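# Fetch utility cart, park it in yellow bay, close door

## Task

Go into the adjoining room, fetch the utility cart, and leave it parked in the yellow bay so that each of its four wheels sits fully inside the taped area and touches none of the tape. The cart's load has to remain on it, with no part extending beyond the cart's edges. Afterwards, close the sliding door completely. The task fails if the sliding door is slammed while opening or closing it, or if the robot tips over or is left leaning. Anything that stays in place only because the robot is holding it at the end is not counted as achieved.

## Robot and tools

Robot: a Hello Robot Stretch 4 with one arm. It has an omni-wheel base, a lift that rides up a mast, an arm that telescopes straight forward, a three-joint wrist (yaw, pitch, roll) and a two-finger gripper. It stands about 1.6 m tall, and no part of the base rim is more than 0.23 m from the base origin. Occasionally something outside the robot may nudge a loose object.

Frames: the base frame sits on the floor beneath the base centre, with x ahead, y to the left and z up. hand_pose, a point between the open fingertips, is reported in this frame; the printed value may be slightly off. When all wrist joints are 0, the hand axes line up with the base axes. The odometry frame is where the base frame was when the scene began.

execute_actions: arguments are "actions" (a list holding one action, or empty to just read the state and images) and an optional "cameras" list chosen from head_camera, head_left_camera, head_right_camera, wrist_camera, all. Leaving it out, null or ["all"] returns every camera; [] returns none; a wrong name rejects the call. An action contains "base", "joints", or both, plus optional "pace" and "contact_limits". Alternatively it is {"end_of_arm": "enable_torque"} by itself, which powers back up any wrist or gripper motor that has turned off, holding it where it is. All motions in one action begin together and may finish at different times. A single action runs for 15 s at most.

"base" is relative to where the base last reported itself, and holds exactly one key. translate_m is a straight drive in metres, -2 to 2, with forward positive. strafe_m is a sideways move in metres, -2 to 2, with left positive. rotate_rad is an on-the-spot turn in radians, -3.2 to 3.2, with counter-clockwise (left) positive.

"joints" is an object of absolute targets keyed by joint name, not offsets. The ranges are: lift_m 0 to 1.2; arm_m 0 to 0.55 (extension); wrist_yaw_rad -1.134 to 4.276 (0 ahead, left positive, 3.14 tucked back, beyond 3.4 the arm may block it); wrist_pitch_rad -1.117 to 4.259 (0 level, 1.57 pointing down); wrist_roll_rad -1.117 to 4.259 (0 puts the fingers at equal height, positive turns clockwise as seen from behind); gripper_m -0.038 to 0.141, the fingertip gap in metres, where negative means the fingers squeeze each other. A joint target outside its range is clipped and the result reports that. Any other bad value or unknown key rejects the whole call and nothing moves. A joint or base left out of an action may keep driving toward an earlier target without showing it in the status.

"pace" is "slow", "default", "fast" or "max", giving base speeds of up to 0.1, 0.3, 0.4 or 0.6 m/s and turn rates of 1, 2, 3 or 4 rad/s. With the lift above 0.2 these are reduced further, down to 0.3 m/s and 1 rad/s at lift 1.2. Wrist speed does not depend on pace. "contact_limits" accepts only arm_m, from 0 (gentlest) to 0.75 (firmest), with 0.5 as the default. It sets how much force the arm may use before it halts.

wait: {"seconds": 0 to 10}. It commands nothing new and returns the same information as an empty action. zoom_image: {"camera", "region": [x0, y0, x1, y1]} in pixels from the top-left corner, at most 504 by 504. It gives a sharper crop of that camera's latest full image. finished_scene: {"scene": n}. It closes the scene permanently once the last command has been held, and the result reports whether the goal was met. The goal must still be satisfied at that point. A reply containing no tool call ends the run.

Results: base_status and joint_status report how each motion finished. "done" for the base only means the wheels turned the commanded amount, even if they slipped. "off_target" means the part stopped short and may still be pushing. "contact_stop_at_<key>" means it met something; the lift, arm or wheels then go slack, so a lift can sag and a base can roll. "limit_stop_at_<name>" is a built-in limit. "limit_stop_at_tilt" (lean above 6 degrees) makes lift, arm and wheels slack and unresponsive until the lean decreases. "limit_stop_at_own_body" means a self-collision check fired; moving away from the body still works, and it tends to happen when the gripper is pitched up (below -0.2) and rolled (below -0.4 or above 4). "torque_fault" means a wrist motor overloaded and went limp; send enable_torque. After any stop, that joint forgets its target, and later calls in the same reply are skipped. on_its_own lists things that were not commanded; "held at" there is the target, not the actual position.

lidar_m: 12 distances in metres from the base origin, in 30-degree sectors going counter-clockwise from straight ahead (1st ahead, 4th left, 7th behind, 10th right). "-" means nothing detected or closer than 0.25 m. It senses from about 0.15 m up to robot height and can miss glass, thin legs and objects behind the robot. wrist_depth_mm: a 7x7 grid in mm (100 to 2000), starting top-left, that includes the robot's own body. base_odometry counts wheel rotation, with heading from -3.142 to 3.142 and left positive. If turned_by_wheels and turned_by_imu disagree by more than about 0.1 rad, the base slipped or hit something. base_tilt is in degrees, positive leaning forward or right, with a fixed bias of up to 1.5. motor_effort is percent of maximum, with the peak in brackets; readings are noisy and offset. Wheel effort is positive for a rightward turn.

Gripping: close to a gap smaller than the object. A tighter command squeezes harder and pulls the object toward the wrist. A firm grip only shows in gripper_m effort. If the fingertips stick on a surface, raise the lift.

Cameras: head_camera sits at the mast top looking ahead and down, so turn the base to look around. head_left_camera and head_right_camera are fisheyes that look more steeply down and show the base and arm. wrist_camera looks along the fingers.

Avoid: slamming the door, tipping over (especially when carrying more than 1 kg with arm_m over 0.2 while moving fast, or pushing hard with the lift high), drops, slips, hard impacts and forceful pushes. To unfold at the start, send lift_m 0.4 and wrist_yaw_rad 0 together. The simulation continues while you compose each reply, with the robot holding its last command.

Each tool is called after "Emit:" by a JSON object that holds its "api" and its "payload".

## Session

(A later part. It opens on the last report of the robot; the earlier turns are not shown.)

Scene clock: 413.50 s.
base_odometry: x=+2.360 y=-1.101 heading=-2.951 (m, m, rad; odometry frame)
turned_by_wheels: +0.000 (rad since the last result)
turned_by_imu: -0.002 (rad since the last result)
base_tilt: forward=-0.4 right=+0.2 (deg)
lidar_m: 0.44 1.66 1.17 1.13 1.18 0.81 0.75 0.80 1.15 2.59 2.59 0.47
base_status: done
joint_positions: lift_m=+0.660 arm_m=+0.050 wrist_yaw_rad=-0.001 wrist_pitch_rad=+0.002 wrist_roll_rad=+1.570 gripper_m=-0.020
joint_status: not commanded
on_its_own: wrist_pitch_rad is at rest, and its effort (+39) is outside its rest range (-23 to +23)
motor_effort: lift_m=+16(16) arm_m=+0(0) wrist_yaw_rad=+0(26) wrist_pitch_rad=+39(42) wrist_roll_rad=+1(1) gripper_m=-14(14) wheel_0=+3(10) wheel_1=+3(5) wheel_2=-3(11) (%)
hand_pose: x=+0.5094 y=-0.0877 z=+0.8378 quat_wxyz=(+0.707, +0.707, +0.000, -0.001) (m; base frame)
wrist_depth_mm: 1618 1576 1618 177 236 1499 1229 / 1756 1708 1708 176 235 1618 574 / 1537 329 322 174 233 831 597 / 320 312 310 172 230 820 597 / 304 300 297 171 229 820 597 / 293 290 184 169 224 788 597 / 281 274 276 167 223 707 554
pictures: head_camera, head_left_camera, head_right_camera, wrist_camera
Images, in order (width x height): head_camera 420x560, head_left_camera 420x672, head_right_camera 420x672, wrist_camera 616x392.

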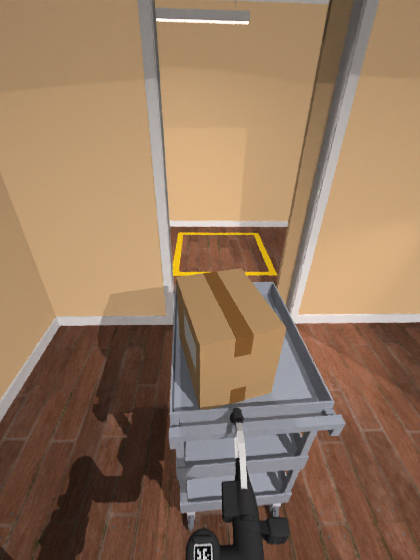

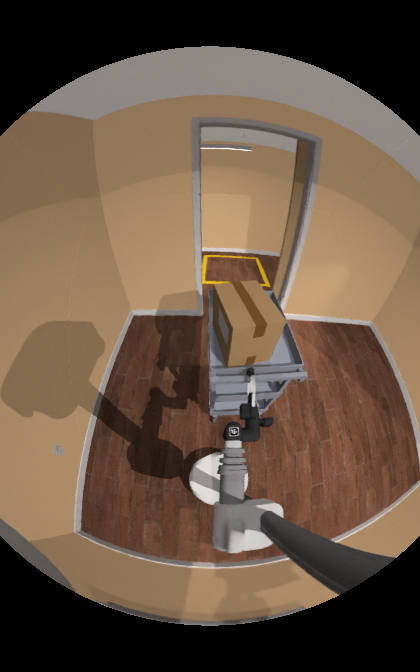

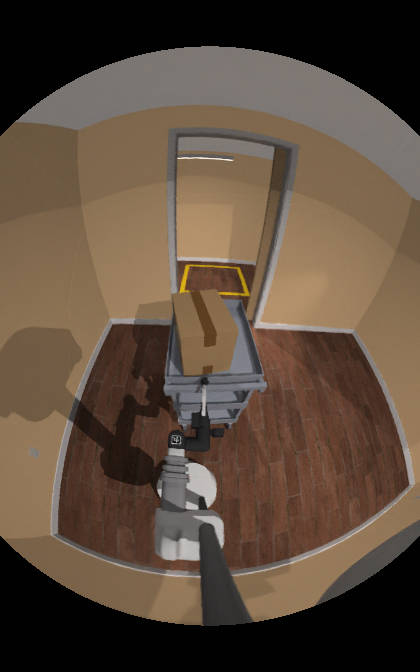

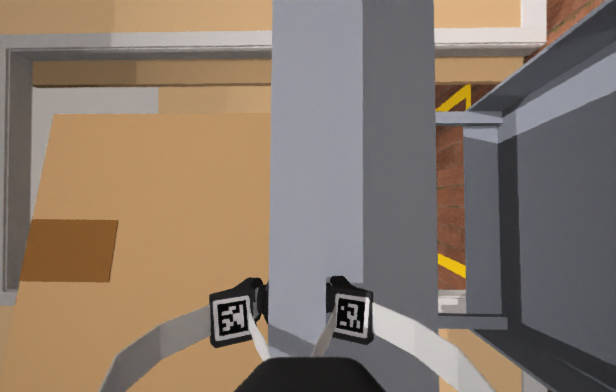

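Emit:
{"api": "execute_actions", "payload": {"actions": [{"base":{"translate_m":0.5},"pace":"slow"}]}}

Scene clock: 424.23 s.
base_odometry: x=+1.869 y=-1.196 heading=-2.951 (m, m, rad; odometry frame)
turned_by_wheels: +0.000 (rad since the last result)
turned_by_imu: -0.004 (rad since the last result)
base_tilt: forward=-0.4 right=+0.2 (deg)
lidar_m: 0.42 1.32 1.19 1.13 1.18 1.33 1.27 1.31 1.81 2.58 1.87 0.48
base_status: done
joint_positions: lift_m=+0.660 arm_m=+0.050 wrist_yaw_rad=-0.001 wrist_pitch_rad=+0.002 wrist_roll_rad=+1.570 gripper_m=-0.020
joint_status: not commanded
on_its_own: wrist_pitch_rad is at rest, and its effort (+37) is outside its rest range (-23 to +23)
motor_effort: lift_m=+16(16) arm_m=+0(0) wrist_yaw_rad=+2(4) wrist_pitch_rad=+37(38) wrist_roll_rad=+0(1) gripper_m=-12(13) wheel_0=+2(6) wheel_1=+4(5) wheel_2=-5(10) (%)
hand_pose: x=+0.5093 y=-0.0878 z=+0.8378 quat_wxyz=(+0.707, +0.707, +0.000, -0.001) (m; base frame)
wrist_depth_mm: 1229 1182 1205 171 229 1160 564 / - - - 170 229 809 603 / 329 319 315 170 229 854 597 / 315 306 306 170 228 842 597 / 301 300 297 169 228 842 597 / 291 290 184 169 224 798 597 / 285 278 277 168 225 991 549
pictures: head_camera, head_left_camera, head_right_camera, wrist_camera
Images, in order (width x height): head_camera 420x560, head_left_camera 420x672, head_right_camera 420x672, wrist_camera 616x392.

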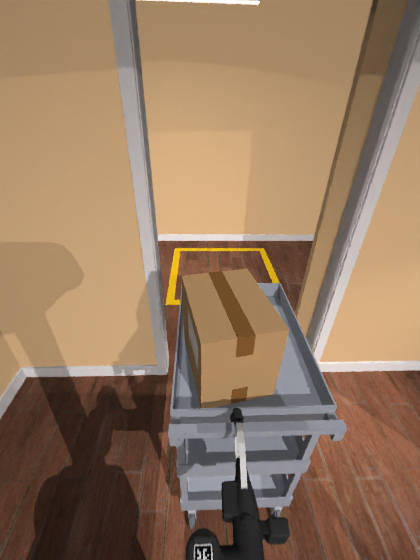

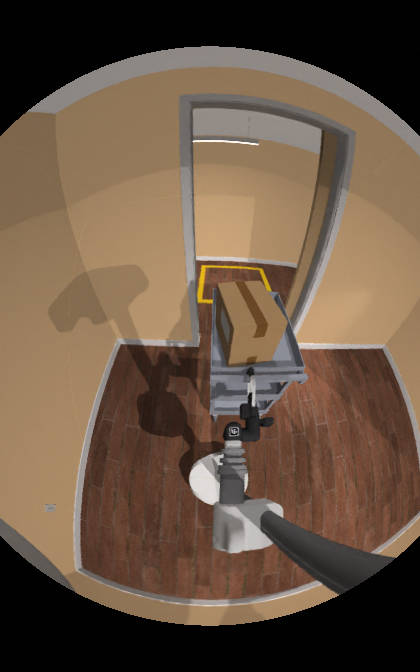

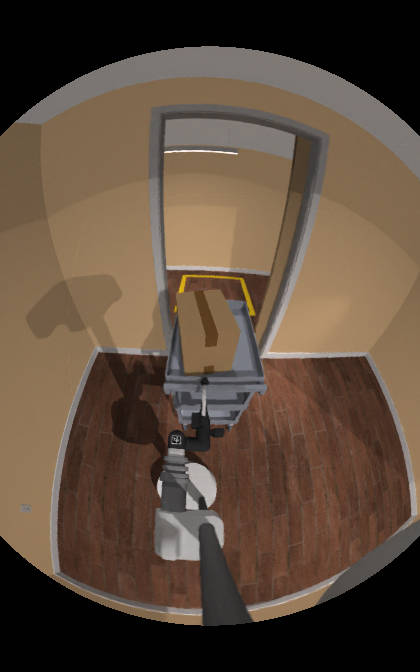

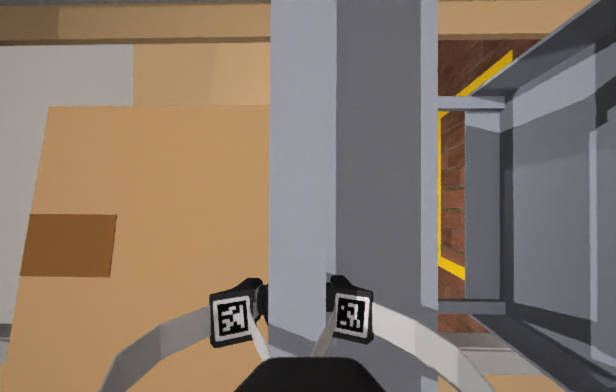

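Emit:
{"api": "execute_actions", "payload": {"actions": [{"joints":{"gripper_m":0.1}}], "cameras": []}}

Emit:
{"api": "execute_actions", "payload": {"actions": [{"base":{"strafe_m":-0.14},"pace":"slow"}], "cameras": []}}

Emit:
{"api": "execute_actions", "payload": {"actions": [{"joints":{"gripper_m":-0.02}}], "cameras": []}}

Emit:
{"api": "execute_actions", "payload": {"actions": [{"base":{"translate_m":0.5},"pace":"slow"}]}}

Scene clock: 440.03 s.
base_odometry: x=+1.869 y=-1.196 heading=-2.951 (m, m, rad; odometry frame)
turned_by_wheels: +0.000 (rad since the last result)
turned_by_imu: -0.001 (rad since the last result)
base_tilt: forward=-0.4 right=+0.3 (deg)
lidar_m: 0.45 1.33 1.20 1.13 1.16 1.33 1.25 1.31 1.83 2.57 1.86 0.48
base_status: not commanded
joint_positions: lift_m=+0.660 arm_m=+0.050 wrist_yaw_rad=-0.001 wrist_pitch_rad=+0.007 wrist_roll_rad=+1.570 gripper_m=+0.100
joint_status: all done
on_its_own: wrist_pitch_rad is at rest, and its effort (+24) is outside its rest range (-23 to +23)
motor_effort: lift_m=+16(16) arm_m=+0(0) wrist_yaw_rad=+0(3) wrist_pitch_rad=+24(41) wrist_roll_rad=+0(0) gripper_m=-3(13) wheel_0=+2(2) wheel_1=+4(4) wheel_2=-3(4) (%)
hand_pose: x=+0.5094 y=-0.0876 z=+0.8363 quat_wxyz=(+0.707, +0.707, +0.002, -0.003) (m; base frame)
wrist_depth_mm: 1205 1182 1205 181 240 1182 535 / - - - 181 240 820 591 / 1983 329 324 180 238 842 591 / 322 315 314 179 237 842 585 / 309 309 304 179 237 831 585 / 300 298 194 179 236 798 580 / 291 289 285 148 235 991 539
pictures: none
No camera images: the call's "cameras" was empty. Leave "cameras" out to get every camera's image.

Scene clock: 442.60 s.
base_odometry: x=+1.843 y=-1.058 heading=-2.951 (m, m, rad; odometry frame)
turned_by_wheels: +0.000 (rad since the last result)
turned_by_imu: +0.000 (rad since the last result)
base_tilt: forward=-0.4 right=+0.2 (deg)
lidar_m: 0.43 0.45 1.36 1.27 1.33 1.33 1.26 1.34 1.84 2.44 1.86 0.50
base_status: done
joint_positions: lift_m=+0.660 arm_m=+0.050 wrist_yaw_rad=+0.000 wrist_pitch_rad=+0.018 wrist_roll_rad=+1.570 gripper_m=+0.100
joint_status: not commanded
motor_effort: lift_m=+16(16) arm_m=+0(0) wrist_yaw_rad=-2(27) wrist_pitch_rad=-8(22) wrist_roll_rad=+0(0) gripper_m=-2(4) wheel_0=+3(12) wheel_1=-3(4) wheel_2=+0(2) (%)
hand_pose: x=+0.5094 y=-0.0874 z=+0.8331 quat_wxyz=(+0.707, +0.707, +0.006, -0.006) (m; base frame)
wrist_depth_mm: 1060 1042 1025 198 991 1025 1025 / 1205 1182 1205 244 259 264 264 / - - - 255 255 1808 525 / - - - 253 254 831 564 / - 340 342 252 252 842 564 / 334 329 195 249 214 723 569 / 320 314 315 146 248 732 559
pictures: none
No camera images: the call's "cameras" was empty. Leave "cameras" out to get every camera's image.

Scene clock: 444.53 s.
base_odometry: x=+1.843 y=-1.058 heading=-2.951 (m, m, rad; odometry frame)
turned_by_wheels: +0.000 (rad since the last result)
turned_by_imu: +0.000 (rad since the last result)
base_tilt: forward=-0.4 right=+0.2 (deg)
lidar_m: 0.42 0.47 1.35 1.28 1.33 1.31 1.27 1.37 1.85 2.43 1.85 0.48
base_status: not commanded
joint_positions: lift_m=+0.660 arm_m=+0.050 wrist_yaw_rad=+0.006 wrist_pitch_rad=+0.005 wrist_roll_rad=+1.570 gripper_m=-0.019
joint_status: all done
on_its_own: wrist_yaw_rad is at rest, and its effort (-20) is outside its rest range (-13 to +13); wrist_pitch_rad is at rest, and its effort (+33) is outside its rest range (-23 to +23)
motor_effort: lift_m=+16(16) arm_m=+0(0) wrist_yaw_rad=-20(19) wrist_pitch_rad=+33(34) wrist_roll_rad=+1(0) gripper_m=-19(19) wheel_0=+3(2) wheel_1=-2(3) wheel_2=+0(0) (%)
hand_pose: x=+0.5099 y=-0.0857 z=+0.8370 quat_wxyz=(+0.707, +0.707, +0.004, +0.000) (m; base frame)
wrist_depth_mm: 1078 1098 1060 187 246 991 1008 / - - - 187 246 265 263 / - - - 185 243 1808 569 / - - - 183 242 842 597 / - 334 332 182 241 831 591 / 330 324 185 182 185 842 585 / 317 155 309 181 236 715 585
pictures: none
No camera images: the call's "cameras" was empty. Leave "cameras" out to get every camera's image.

Scene clock: 450.83 s.
base_odometry: x=+1.352 y=-1.153 heading=-2.951 (m, m, rad; odometry frame)
turned_by_wheels: +0.000 (rad since the last result)
turned_by_imu: -0.007 (rad since the last result)
base_tilt: forward=-0.3 right=+0.2 (deg)
lidar_m: 0.42 0.45 1.09 1.25 1.34 1.80 1.79 1.84 2.52 2.42 1.16 0.49
base_status: done
joint_positions: lift_m=+0.660 arm_m=+0.050 wrist_yaw_rad=-0.007 wrist_pitch_rad=+0.005 wrist_roll_rad=+1.570 gripper_m=-0.020
joint_status: not commanded
on_its_own: wrist_yaw_rad is at rest, and its effort (+17) is outside its rest range (-13 to +13); wrist_pitch_rad is at rest, and its effort (+29) is outside its rest range (-23 to +23)
motor_effort: lift_m=+16(16) arm_m=+0(0) wrist_yaw_rad=+17(27) wrist_pitch_rad=+29(32) wrist_roll_rad=-1(0) gripper_m=-15(22) wheel_0=+0(7) wheel_1=+3(5) wheel_2=-7(12) (%)
hand_pose: x=+0.5088 y=-0.0894 z=+0.8370 quat_wxyz=(+0.707, +0.707, -0.001, -0.004) (m; base frame)
wrist_depth_mm: - - - 171 229 233 452 / - - - 171 229 1863 1281 / - - - 170 228 809 569 / - - - 169 227 820 597 / 1661 320 319 169 229 831 585 / 314 314 184 169 183 820 591 / 307 298 301 168 226 715 591
pictures: head_camera, head_left_camera, head_right_camera, wrist_camera
Images, in order (width x height): head_camera 420x560, head_left_camera 420x672, head_right_camera 420x672, wrist_camera 616x392.

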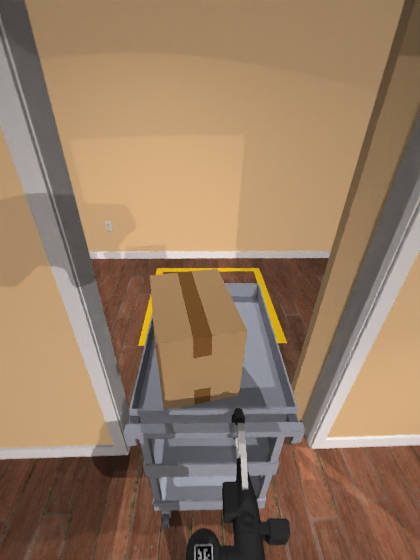

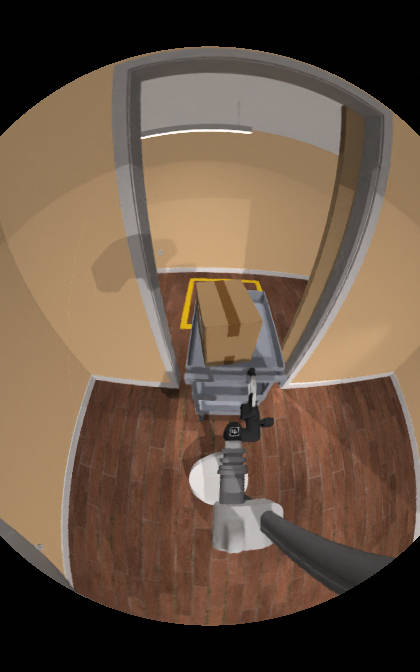

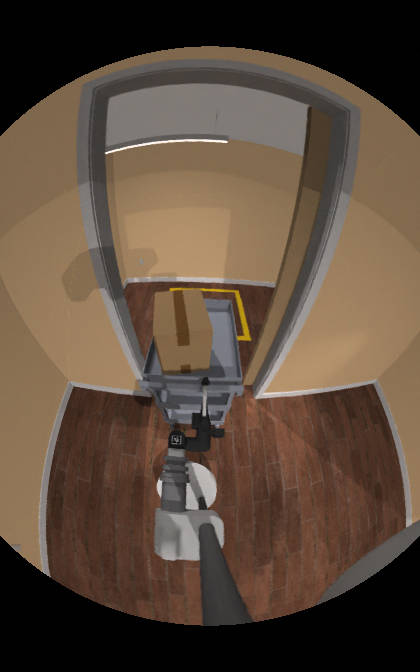

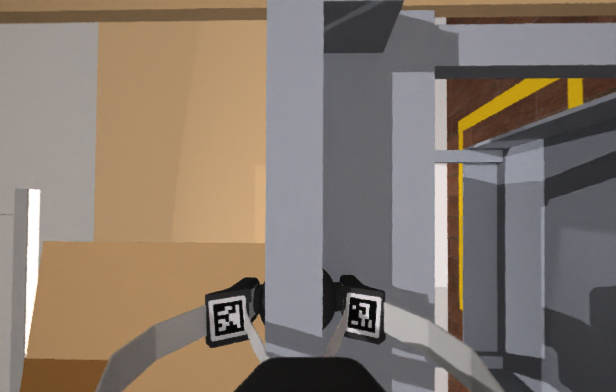

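Emit:
{"api": "execute_actions", "payload": {"actions": [{"base":{"translate_m":0.55},"pace":"slow"}]}}

Scene clock: 461.63 s.
base_odometry: x=+0.812 y=-1.256 heading=-2.951 (m, m, rad; odometry frame)
turned_by_wheels: +0.000 (rad since the last result)
turned_by_imu: -0.008 (rad since the last result)
base_tilt: forward=-0.3 right=+0.3 (deg)
lidar_m: 0.44 0.47 0.43 0.89 1.34 1.83 2.34 2.44 2.56 1.09 0.61 0.48
base_status: done
joint_positions: lift_m=+0.660 arm_m=+0.050 wrist_yaw_rad=-0.006 wrist_pitch_rad=+0.004 wrist_roll_rad=+1.570 gripper_m=-0.020
joint_status: not commanded
on_its_own: wrist_yaw_rad is at rest, and its effort (+14) is outside its rest range (-13 to +13); wrist_pitch_rad is at rest, and its effort (+33) is outside its rest range (-23 to +23)
motor_effort: lift_m=+16(16) arm_m=+0(0) wrist_yaw_rad=+14(19) wrist_pitch_rad=+33(36) wrist_roll_rad=-1(1) gripper_m=-17(15) wheel_0=+0(2) wheel_1=+3(5) wheel_2=-6(13) (%)
hand_pose: x=+0.5089 y=-0.0891 z=+0.8373 quat_wxyz=(+0.707, +0.707, -0.001, -0.003) (m; base frame)
wrist_depth_mm: - - - 160 215 220 219 / - - - 161 219 1921 569 / - - - 163 220 820 585 / - - - 164 223 820 597 / 325 317 315 167 224 842 591 / 317 314 184 168 184 820 591 / 310 306 303 168 229 707 591
pictures: head_camera, head_left_camera, head_right_camera, wrist_camera
Images, in order (width x height): head_camera 420x560, head_left_camera 420x672, head_right_camera 420x672, wrist_camera 616x392.

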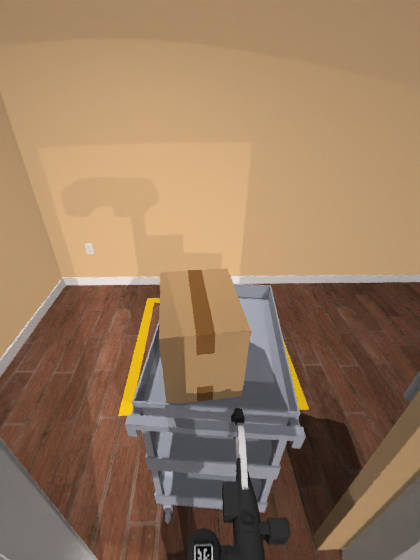

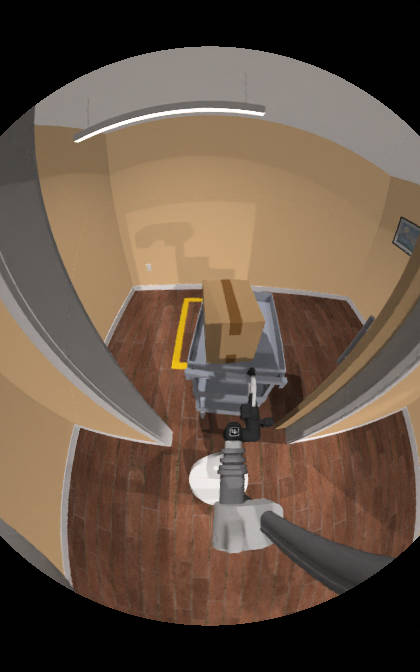

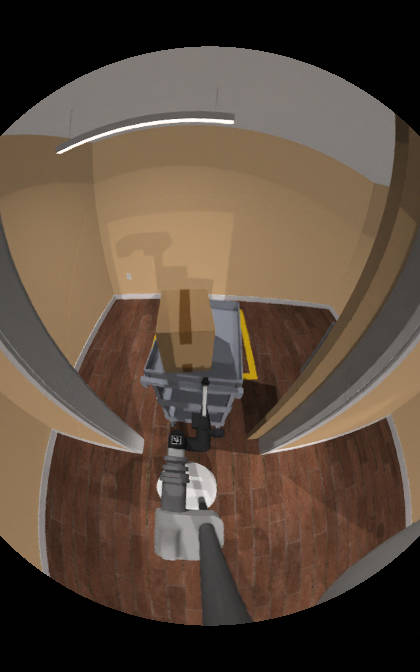

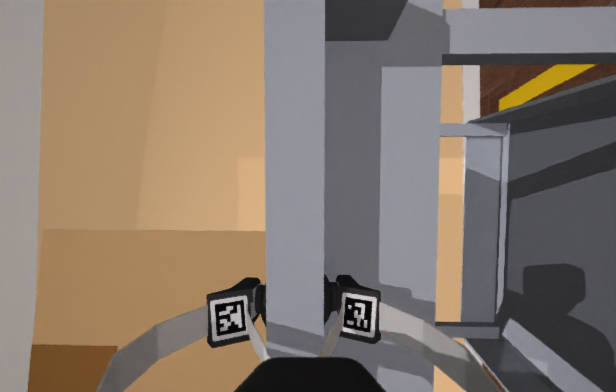

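Emit:
{"api": "execute_actions", "payload": {"actions": [{"base":{"translate_m":0.35},"pace":"slow"}], "cameras": []}}

Emit:
{"api": "execute_actions", "payload": {"actions": [{"joints":{"arm_m":0.35},"pace":"slow"}]}}

Scene clock: 476.47 s.
base_odometry: x=+0.469 y=-1.322 heading=-2.952 (m, m, rad; odometry frame)
turned_by_wheels: +0.000 (rad since the last result)
turned_by_imu: -0.005 (rad since the last result)
base_tilt: forward=-0.4 right=+0.2 (deg)
lidar_m: 0.44 0.51 1.40 0.35 0.40 1.83 2.72 2.79 2.53 0.45 0.52 0.47
base_status: done
joint_positions: lift_m=+0.660 arm_m=+0.050 wrist_yaw_rad=-0.005 wrist_pitch_rad=+0.003 wrist_roll_rad=+1.570 gripper_m=-0.020
joint_status: not commanded
on_its_own: wrist_pitch_rad is at rest, and its effort (+35) is outside its rest range (-23 to +23)
motor_effort: lift_m=+16(16) arm_m=+0(0) wrist_yaw_rad=+13(17) wrist_pitch_rad=+35(36) wrist_roll_rad=-1(0) gripper_m=-14(16) wheel_0=+0(3) wheel_1=+1(9) wheel_2=-6(12) (%)
hand_pose: x=+0.5090 y=-0.0889 z=+0.8375 quat_wxyz=(+0.707, +0.707, -0.001, -0.003) (m; base frame)
wrist_depth_mm: 1921 1863 1863 153 208 211 211 / 1863 1808 1808 156 212 1808 609 / 1808 1808 1863 159 216 809 603 / 1863 1808 1863 162 219 820 597 / 320 319 314 165 224 842 591 / 317 314 184 168 192 842 597 / 314 307 309 169 232 661 591
pictures: none
No camera images: the call's "cameras" was empty. Leave "cameras" out to get every camera's image.

Scene clock: 480.73 s.
base_odometry: x=+0.469 y=-1.322 heading=-2.952 (m, m, rad; odometry frame)
turned_by_wheels: +0.000 (rad since the last result)
turned_by_imu: -0.001 (rad since the last result)
base_tilt: forward=-0.3 right=+0.3 (deg)
lidar_m: 0.73 1.96 1.37 0.34 0.38 1.83 2.69 2.79 2.54 0.45 0.52 0.74
base_status: not commanded
joint_positions: lift_m=+0.660 arm_m=+0.349 wrist_yaw_rad=-0.006 wrist_pitch_rad=+0.003 wrist_roll_rad=+1.570 gripper_m=-0.020
joint_status: all done
on_its_own: wrist_yaw_rad is at rest, and its effort (+15) is outside its rest range (-13 to +13); wrist_pitch_rad is at rest, and its effort (+38) is outside its rest range (-23 to +23)
motor_effort: lift_m=+16(16) arm_m=+7(10) wrist_yaw_rad=+15(16) wrist_pitch_rad=+38(37) wrist_roll_rad=-1(1) gripper_m=-14(12) wheel_0=-1(0) wheel_1=+1(1) wheel_2=-5(5) (%)
hand_pose: x=+0.8076 y=-0.0891 z=+0.8376 quat_wxyz=(+0.707, +0.707, -0.001, -0.003) (m; base frame)
wrist_depth_mm: 1576 1576 1576 148 202 206 206 / 1576 1537 1576 151 206 788 574 / 1576 1576 1537 155 212 809 591 / 1537 1499 1537 160 217 842 591 / 319 319 314 163 224 854 591 / 317 317 184 167 191 831 597 / 315 310 309 169 233 661 574
pictures: head_camera, head_left_camera, head_right_camera, wrist_camera
Images, in order (width x height): head_camera 420x560, head_left_camera 420x672, head_right_camera 420x672, wrist_camera 616x392.

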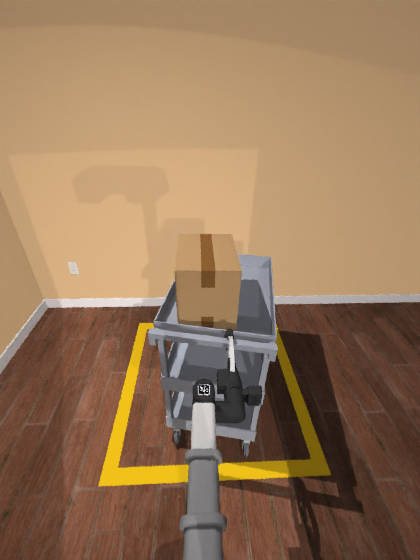

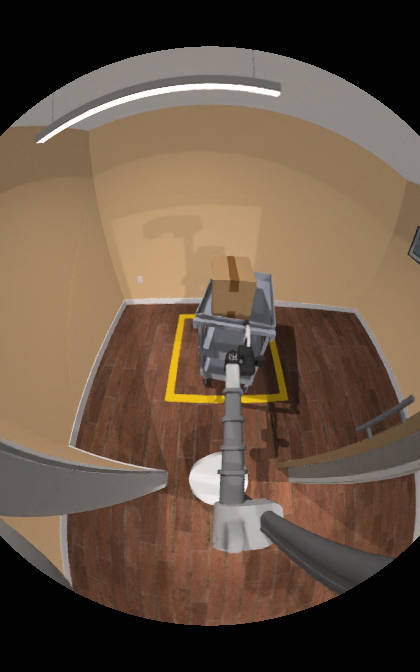

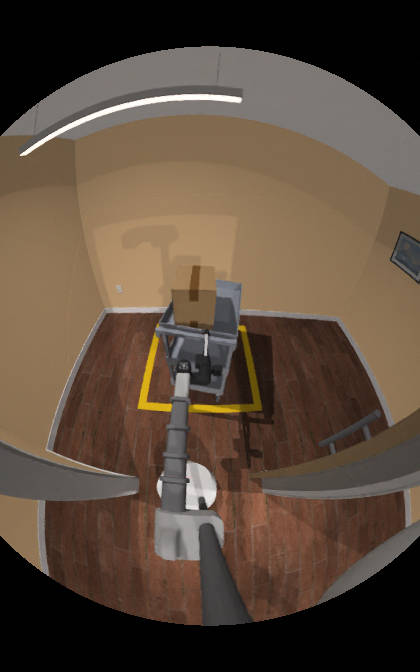

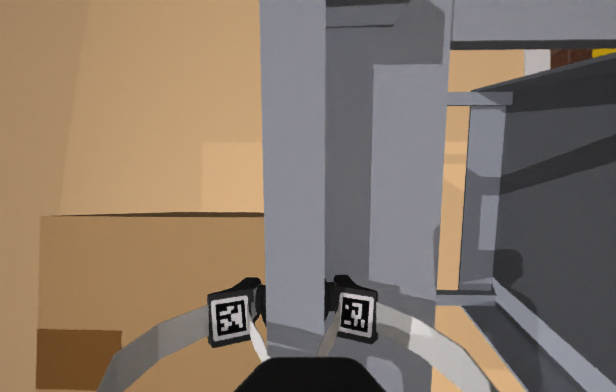

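Emit:
{"api": "execute_actions", "payload": {"actions": [{"joints":{"gripper_m":0.12}}], "cameras": []}}

Emit:
{"api": "execute_actions", "payload": {"actions": [{"joints":{"arm_m":0.0}}], "cameras": []}}

Emit:
{"api": "execute_actions", "payload": {"actions": [{"joints":{"lift_m":0.95,"wrist_roll_rad":0,"wrist_yaw_rad":1.5}}], "cameras": []}}

Emit:
{"api": "execute_actions", "payload": {"actions": [{"base":{"translate_m":0.4},"pace":"slow"}]}}

Scene clock: 514.07 s.
base_odometry: x=+0.469 y=-1.322 heading=-2.952 (m, m, rad; odometry frame)
turned_by_wheels: +0.000 (rad since the last result)
turned_by_imu: -0.002 (rad since the last result)
base_tilt: forward=-0.4 right=+0.2 (deg)
lidar_m: 0.74 1.93 1.38 0.35 0.39 1.83 2.70 2.81 2.51 0.46 0.52 0.74
base_status: not commanded
joint_positions: lift_m=+0.660 arm_m=+0.349 wrist_yaw_rad=-0.003 wrist_pitch_rad=+0.007 wrist_roll_rad=+1.570 gripper_m=+0.120
joint_status: all done
motor_effort: lift_m=+16(16) arm_m=+7(8) wrist_yaw_rad=+7(15) wrist_pitch_rad=+23(40) wrist_roll_rad=-2(0) gripper_m=-2(13) wheel_0=+0(1) wheel_1=+1(1) wheel_2=-5(6) (%)
hand_pose: x=+0.8079 y=-0.0883 z=+0.8363 quat_wxyz=(+0.707, +0.707, +0.001, -0.004) (m; base frame)
wrist_depth_mm: 1499 1537 1537 157 211 215 214 / 1576 1537 1499 161 217 1464 554 / 1537 1464 1537 165 223 820 580 / 1499 1499 1499 170 228 831 585 / 329 325 324 174 233 854 580 / 325 324 193 178 240 809 580 / 322 322 320 146 244 1464 574
pictures: none
No camera images: the call's "cameras" was empty. Leave "cameras" out to get every camera's image.

Scene clock: 516.23 s.
base_odometry: x=+0.469 y=-1.322 heading=-2.951 (m, m, rad; odometry frame)
turned_by_wheels: +0.000 (rad since the last result)
turned_by_imu: +0.000 (rad since the last result)
base_tilt: forward=-0.3 right=+0.2 (deg)
lidar_m: 0.74 1.95 1.38 0.36 0.38 1.84 2.70 2.80 2.54 0.46 0.54 0.75
base_status: not commanded
joint_positions: lift_m=+0.660 arm_m=+0.001 wrist_yaw_rad=+0.000 wrist_pitch_rad=+0.018 wrist_roll_rad=+1.570 gripper_m=+0.120
joint_status: all done
motor_effort: lift_m=+16(16) arm_m=-6(7) wrist_yaw_rad=-2(7) wrist_pitch_rad=-10(26) wrist_roll_rad=+0(1) gripper_m=+0(1) wheel_0=+1(1) wheel_1=+1(1) wheel_2=-1(5) (%)
hand_pose: x=+0.4604 y=-0.0874 z=+0.8331 quat_wxyz=(+0.707, +0.707, +0.006, -0.007) (m; base frame)
wrist_depth_mm: 1921 1921 1808 1863 1921 1863 1366 / 1808 1863 1863 1808 1921 1921 1281 / 1863 1863 1983 564 1182 732 569 / 1808 1863 1921 580 1863 842 580 / 1921 1921 676 597 1255 842 778 / 1921 1863 219 603 1863 212 866 / 1808 1808 1808 140 1863 634 634
pictures: none
No camera images: the call's "cameras" was empty. Leave "cameras" out to get every camera's image.

Scene clock: 518.47 s.
base_odometry: x=+0.469 y=-1.322 heading=-2.951 (m, m, rad; odometry frame)
turned_by_wheels: +0.000 (rad since the last result)
turned_by_imu: -0.001 (rad since the last result)
base_tilt: forward=-0.5 right=+0.2 (deg)
lidar_m: 0.73 1.96 1.37 0.37 0.39 1.86 2.72 2.81 2.52 0.46 0.54 0.76
base_status: not commanded
joint_positions: lift_m=+0.950 arm_m=+0.001 wrist_yaw_rad=+1.500 wrist_pitch_rad=+0.018 wrist_roll_rad=+0.000 gripper_m=+0.120
joint_status: all done
motor_effort: lift_m=+22(23) arm_m=-6(6) wrist_yaw_rad=-1(5) wrist_pitch_rad=-7(7) wrist_roll_rad=-1(4) gripper_m=+0(2) wheel_0=+0(0) wheel_1=+1(1) wheel_2=-1(1) (%)
hand_pose: x=+0.2796 y=+0.2815 z=+1.1226 quat_wxyz=(+0.732, -0.006, +0.007, +0.682) (m; base frame)
wrist_depth_mm: 413 676 1281 1308 1336 1366 1366 / 413 668 1308 1336 1336 1366 1397 / 415 676 1281 1308 1308 1366 1397 / 415 676 1308 1336 1308 1430 1430 / 415 668 1308 1308 1366 1336 1397 / 413 564 1182 1336 1366 213 1397 / 413 564 1308 142 1366 1397 1430
pictures: none
No camera images: the call's "cameras" was empty. Leave "cameras" out to get every camera's image.

Scene clock: 523.73 s.
base_odometry: x=+0.076 y=-1.398 heading=-2.951 (m, m, rad; odometry frame)
turned_by_wheels: +0.000 (rad since the last result)
turned_by_imu: -0.002 (rad since the last result)
base_tilt: forward=-0.3 right=+0.1 (deg)
lidar_m: 0.35 0.46 1.42 1.32 0.54 0.53 3.12 3.18 0.54 1.05 2.42 0.36
base_status: done
joint_positions: lift_m=+0.950 arm_m=+0.001 wrist_yaw_rad=+1.500 wrist_pitch_rad=+0.018 wrist_roll_rad=+0.000 gripper_m=+0.120
joint_status: not commanded
motor_effort: lift_m=+22(22) arm_m=-6(6) wrist_yaw_rad=-2(1) wrist_pitch_rad=-7(9) wrist_roll_rad=-1(1) gripper_m=-4(1) wheel_0=+3(5) wheel_1=+4(8) wheel_2=-3(7) (%)
hand_pose: x=+0.2796 y=+0.2815 z=+1.1226 quat_wxyz=(+0.732, -0.006, +0.007, +0.682) (m; base frame)
wrist_depth_mm: 1098 1281 1281 1336 1308 1308 1397 / 1078 1255 1308 1336 1366 1397 1366 / 1118 1308 1366 1336 1308 1366 1397 / 1098 1255 1308 1366 1336 1366 1430 / 1098 1255 1281 1336 1397 1366 1430 / 1098 1281 1281 1336 1336 214 1430 / 1078 1308 1336 141 1366 1397 1397
pictures: head_camera, head_left_camera, head_right_camera, wrist_camera
Images, in order (width x height): head_camera 420x560, head_left_camera 420x672, head_right_camera 420x672, wrist_camera 616x392.

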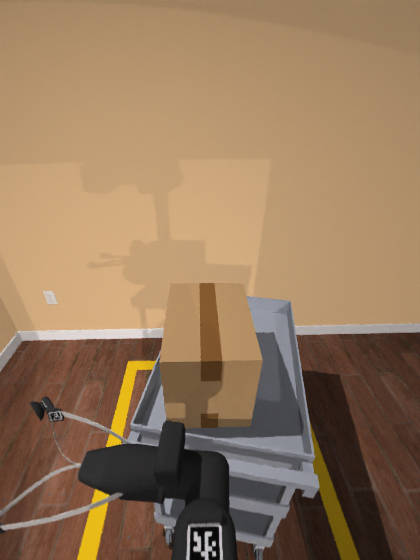

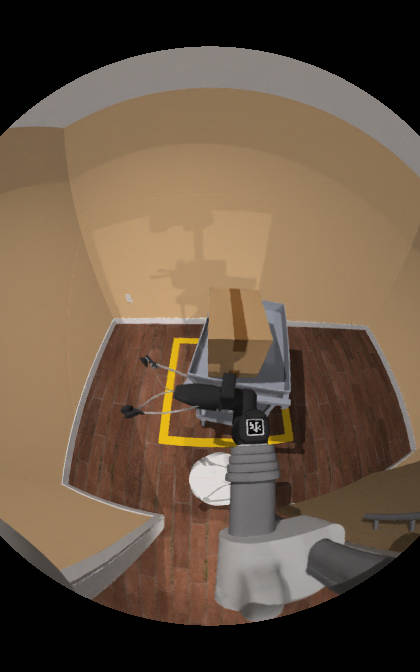

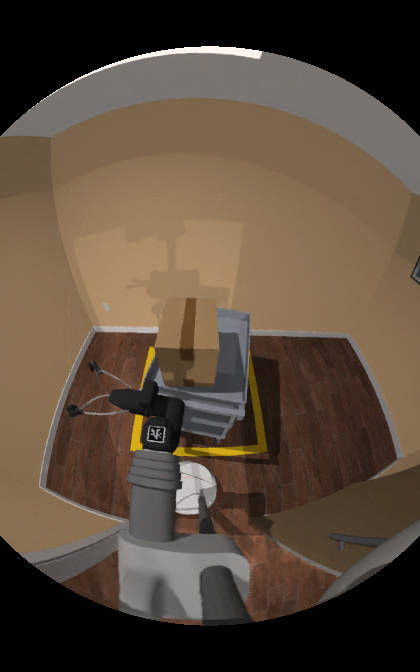

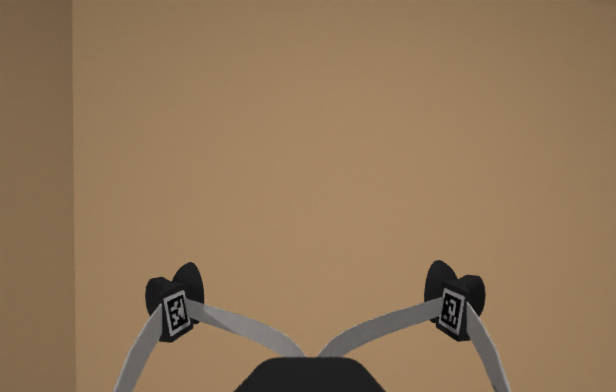

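Emit:
{"api": "execute_actions", "payload": {"actions": [{"base":{"strafe_m":-0.75},"pace":"slow"}], "cameras": []}}

Emit:
{"api": "execute_actions", "payload": {"actions": [{"base":{"rotate_rad":-1.571},"joints":{"lift_m":0.86},"pace":"slow"}], "cameras": []}}

Emit:
{"api": "execute_actions", "payload": {"actions": [{"joints":{"wrist_yaw_rad":0}}]}}

Scene clock: 545.53 s.
base_odometry: x=-0.066 y=-0.662 heading=-2.951 (m, m, rad; odometry frame)
turned_by_wheels: +0.000 (rad since the last result)
turned_by_imu: -0.001 (rad since the last result)
base_tilt: forward=-0.3 right=+0.3 (deg)
lidar_m: 1.62 0.67 0.57 1.48 1.18 0.27 0.25 0.28 0.39 1.22 1.71 1.73
base_status: done
joint_positions: lift_m=+0.950 arm_m=+0.001 wrist_yaw_rad=+1.500 wrist_pitch_rad=+0.018 wrist_roll_rad=+0.000 gripper_m=+0.120
joint_status: not commanded
motor_effort: lift_m=+22(22) arm_m=-5(5) wrist_yaw_rad=-2(2) wrist_pitch_rad=-7(8) wrist_roll_rad=-1(0) gripper_m=+1(1) wheel_0=+3(6) wheel_1=-1(8) wheel_2=-1(2) (%)
hand_pose: x=+0.2795 y=+0.2815 z=+1.1226 quat_wxyz=(+0.732, -0.006, +0.007, +0.682) (m; base frame)
wrist_depth_mm: 1078 1708 - - - - 1808 / 1060 1661 - - - - 1863 / 1078 1708 - - - - 1863 / 1042 1756 - - - - 1863 / 1078 1756 - - - 723 715 / 1042 1464 - - 683 215 585 / 1060 1499 - 141 741 580 585
pictures: none
No camera images: the call's "cameras" was empty. Leave "cameras" out to get every camera's image.

Scene clock: 548.40 s.
base_odometry: x=-0.066 y=-0.662 heading=+1.762 (m, m, rad; odometry frame)
turned_by_wheels: -1.570 (rad since the last result)
turned_by_imu: -1.581 (rad since the last result)
base_tilt: forward=-0.5 right=+0.2 (deg)
lidar_m: 1.25 1.69 1.71 1.64 0.63 0.59 1.50 1.16 0.25 0.26 0.25 0.37
base_status: done
joint_positions: lift_m=+0.860 arm_m=+0.001 wrist_yaw_rad=+1.500 wrist_pitch_rad=+0.018 wrist_roll_rad=+0.000 gripper_m=+0.120
joint_status: all done
motor_effort: lift_m=+13(19) arm_m=-5(6) wrist_yaw_rad=-2(2) wrist_pitch_rad=-8(8) wrist_roll_rad=-1(1) gripper_m=-2(2) wheel_0=+2(4) wheel_1=+4(6) wheel_2=+2(7) (%)
hand_pose: x=+0.2795 y=+0.2815 z=+1.0333 quat_wxyz=(+0.732, -0.006, +0.007, +0.682) (m; base frame)
wrist_depth_mm: 1576 1618 1618 1618 1618 1708 1756 / 1618 1618 1618 1708 1708 1708 1756 / 1576 1576 1661 1661 1708 1708 1756 / 1576 1618 1661 1661 1708 1756 1708 / 1618 1576 1618 1618 1661 1756 1708 / 1576 1661 1618 1708 1661 213 1708 / 1537 1576 1661 141 1708 1661 1756
pictures: none
No camera images: the call's "cameras" was empty. Leave "cameras" out to get every camera's image.

Scene clock: 549.83 s.
base_odometry: x=-0.066 y=-0.662 heading=+1.762 (m, m, rad; odometry frame)
turned_by_wheels: +0.000 (rad since the last result)
turned_by_imu: +0.000 (rad since the last result)
base_tilt: forward=-0.5 right=+0.1 (deg)
lidar_m: 1.24 1.69 1.74 1.63 0.67 0.58 1.47 1.18 0.26 0.26 0.25 0.36
base_status: not commanded
joint_positions: lift_m=+0.860 arm_m=+0.001 wrist_yaw_rad=+0.000 wrist_pitch_rad=+0.018 wrist_roll_rad=+0.000 gripper_m=+0.120
joint_status: all done
motor_effort: lift_m=+13(13) arm_m=-6(5) wrist_yaw_rad=-3(6) wrist_pitch_rad=-7(7) wrist_roll_rad=+0(1) gripper_m=-2(0) wheel_0=+2(3) wheel_1=+4(4) wheel_2=+2(2) (%)
hand_pose: x=+0.4604 y=-0.0873 z=+1.0333 quat_wxyz=(+1.000, +0.000, +0.009, +0.000) (m; base frame)
wrist_depth_mm: 1397 1499 1499 1464 1138 418 296 / 1464 1464 1464 1464 1160 421 294 / 1430 1430 1499 1464 1118 418 293 / 1430 1464 1464 1464 1160 421 297 / 1464 1464 1464 1464 1118 421 294 / 1464 1430 1430 1464 878 214 294 / 1499 1430 1464 141 991 394 293
pictures: head_camera, head_left_camera, head_right_camera, wrist_camera
Images, in order (width x height): head_camera 420x560, head_left_camera 420x672, head_right_camera 420x672, wrist_camera 616x392.

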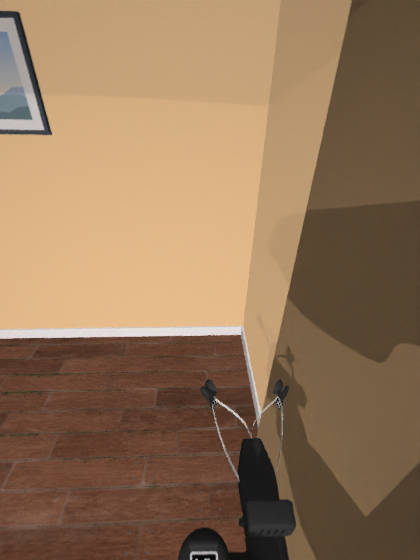

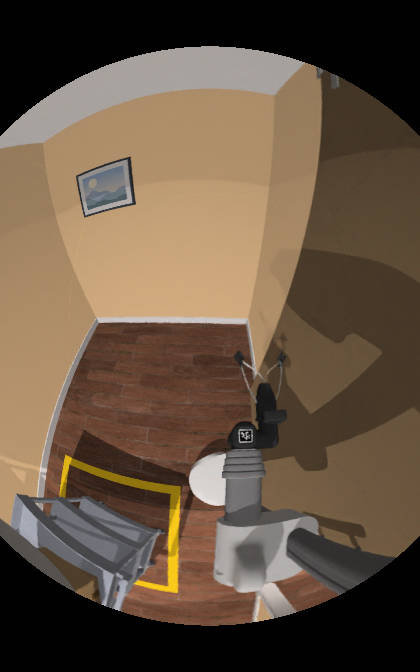

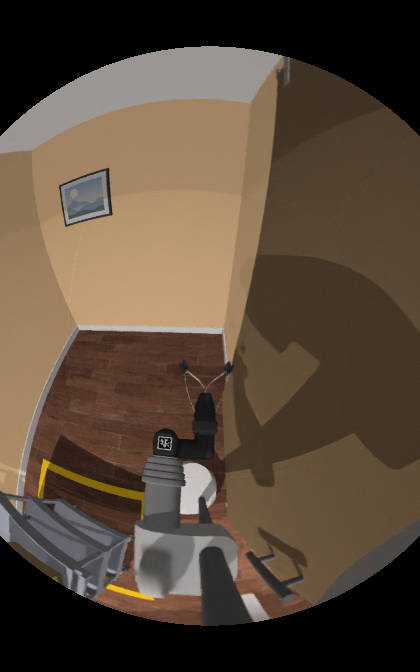

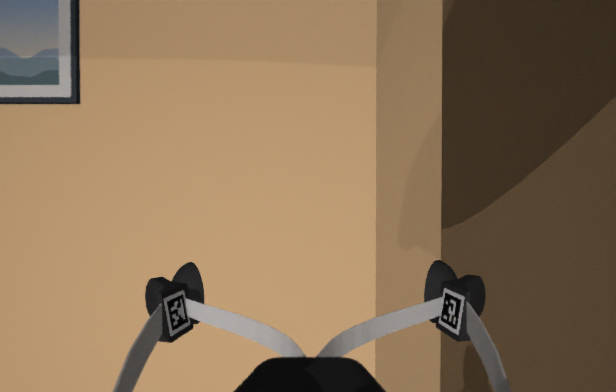

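Emit:
{"api": "execute_actions", "payload": {"actions": [{"base":{"translate_m":0.27},"pace":"slow"}], "cameras": []}}

Emit:
{"api": "execute_actions", "payload": {"actions": [{"joints":{"wrist_yaw_rad":-0.5}}]}}

Scene clock: 562.30 s.
base_odometry: x=-0.117 y=-0.397 heading=+1.762 (m, m, rad; odometry frame)
turned_by_wheels: +0.000 (rad since the last result)
turned_by_imu: -0.003 (rad since the last result)
base_tilt: forward=-0.4 right=+0.2 (deg)
lidar_m: 1.23 1.41 1.72 1.64 0.96 0.82 1.42 0.37 0.26 0.25 0.25 0.39
base_status: done
joint_positions: lift_m=+0.860 arm_m=+0.001 wrist_yaw_rad=+0.000 wrist_pitch_rad=+0.018 wrist_roll_rad=+0.000 gripper_m=+0.120
joint_status: not commanded
motor_effort: lift_m=+13(13) arm_m=-6(6) wrist_yaw_rad=-2(3) wrist_pitch_rad=-9(7) wrist_roll_rad=-2(1) gripper_m=+2(1) wheel_0=+2(5) wheel_1=+2(5) wheel_2=-2(7) (%)
hand_pose: x=+0.4604 y=-0.0874 z=+1.0333 quat_wxyz=(+1.000, +0.000, +0.009, +0.000) (m; base frame)
wrist_depth_mm: 1182 1205 1160 1205 1078 554 392 / 1182 1182 1182 1182 1078 549 387 / 1138 1182 1160 1182 1098 554 387 / 1160 1182 1205 1160 1118 549 387 / 1182 1182 1205 1182 1118 554 389 / 1182 1160 1160 1182 854 214 387 / 1160 1182 1205 142 960 512 389
pictures: none
No camera images: the call's "cameras" was empty. Leave "cameras" out to get every camera's image.

Scene clock: 563.13 s.
base_odometry: x=-0.117 y=-0.397 heading=+1.762 (m, m, rad; odometry frame)
turned_by_wheels: +0.000 (rad since the last result)
turned_by_imu: +0.000 (rad since the last result)
base_tilt: forward=-0.5 right=+0.2 (deg)
lidar_m: 1.22 1.41 1.71 1.65 0.98 0.81 1.46 0.39 0.26 0.26 0.26 0.36
base_status: not commanded
joint_positions: lift_m=+0.860 arm_m=+0.001 wrist_yaw_rad=-0.496 wrist_pitch_rad=+0.018 wrist_roll_rad=+0.000 gripper_m=+0.120
joint_status: all done
motor_effort: lift_m=+13(13) arm_m=-6(6) wrist_yaw_rad=-13(16) wrist_pitch_rad=-7(8) wrist_roll_rad=+0(1) gripper_m=-1(1) wheel_0=+2(2) wheel_1=+2(2) wheel_2=-2(2) (%)
hand_pose: x=+0.3839 y=-0.2142 z=+1.0333 quat_wxyz=(+0.969, +0.002, +0.009, -0.246) (m; base frame)
wrist_depth_mm: 1008 1118 831 351 249 193 165 / 1008 1118 842 351 249 193 166 / 1025 1118 854 355 249 193 165 / 1008 1118 842 351 249 193 166 / 1008 1118 768 355 239 193 166 / 1008 1118 198 353 195 193 166 / 1008 1078 854 147 240 182 166
pictures: head_camera, head_left_camera, head_right_camera, wrist_camera
Images, in order (width x height): head_camera 420x560, head_left_camera 420x672, head_right_camera 420x672, wrist_camera 616x392.

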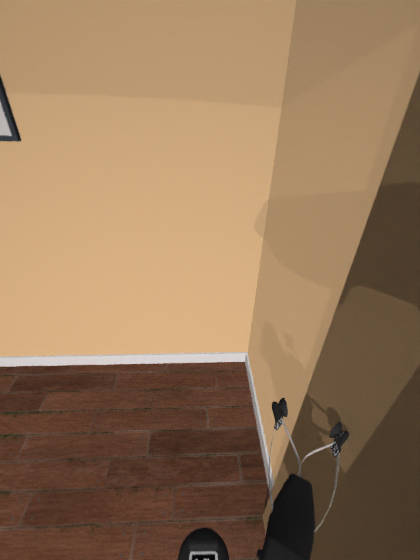

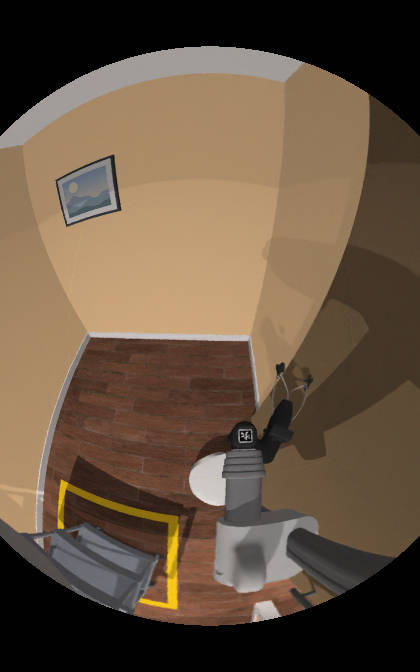

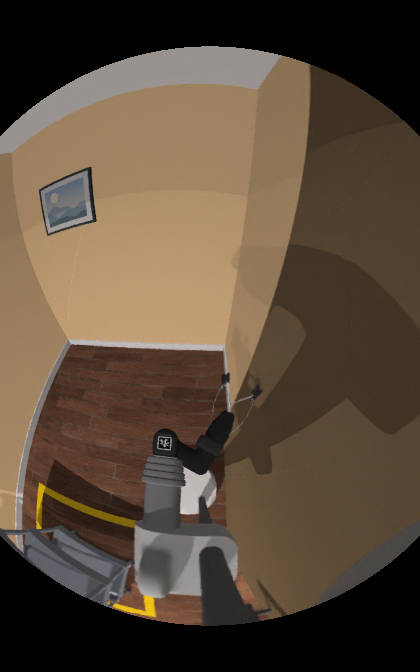

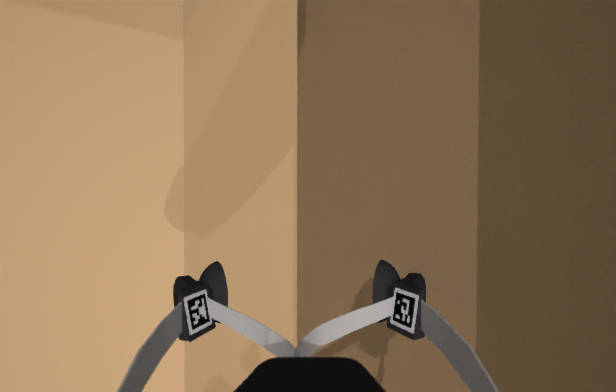

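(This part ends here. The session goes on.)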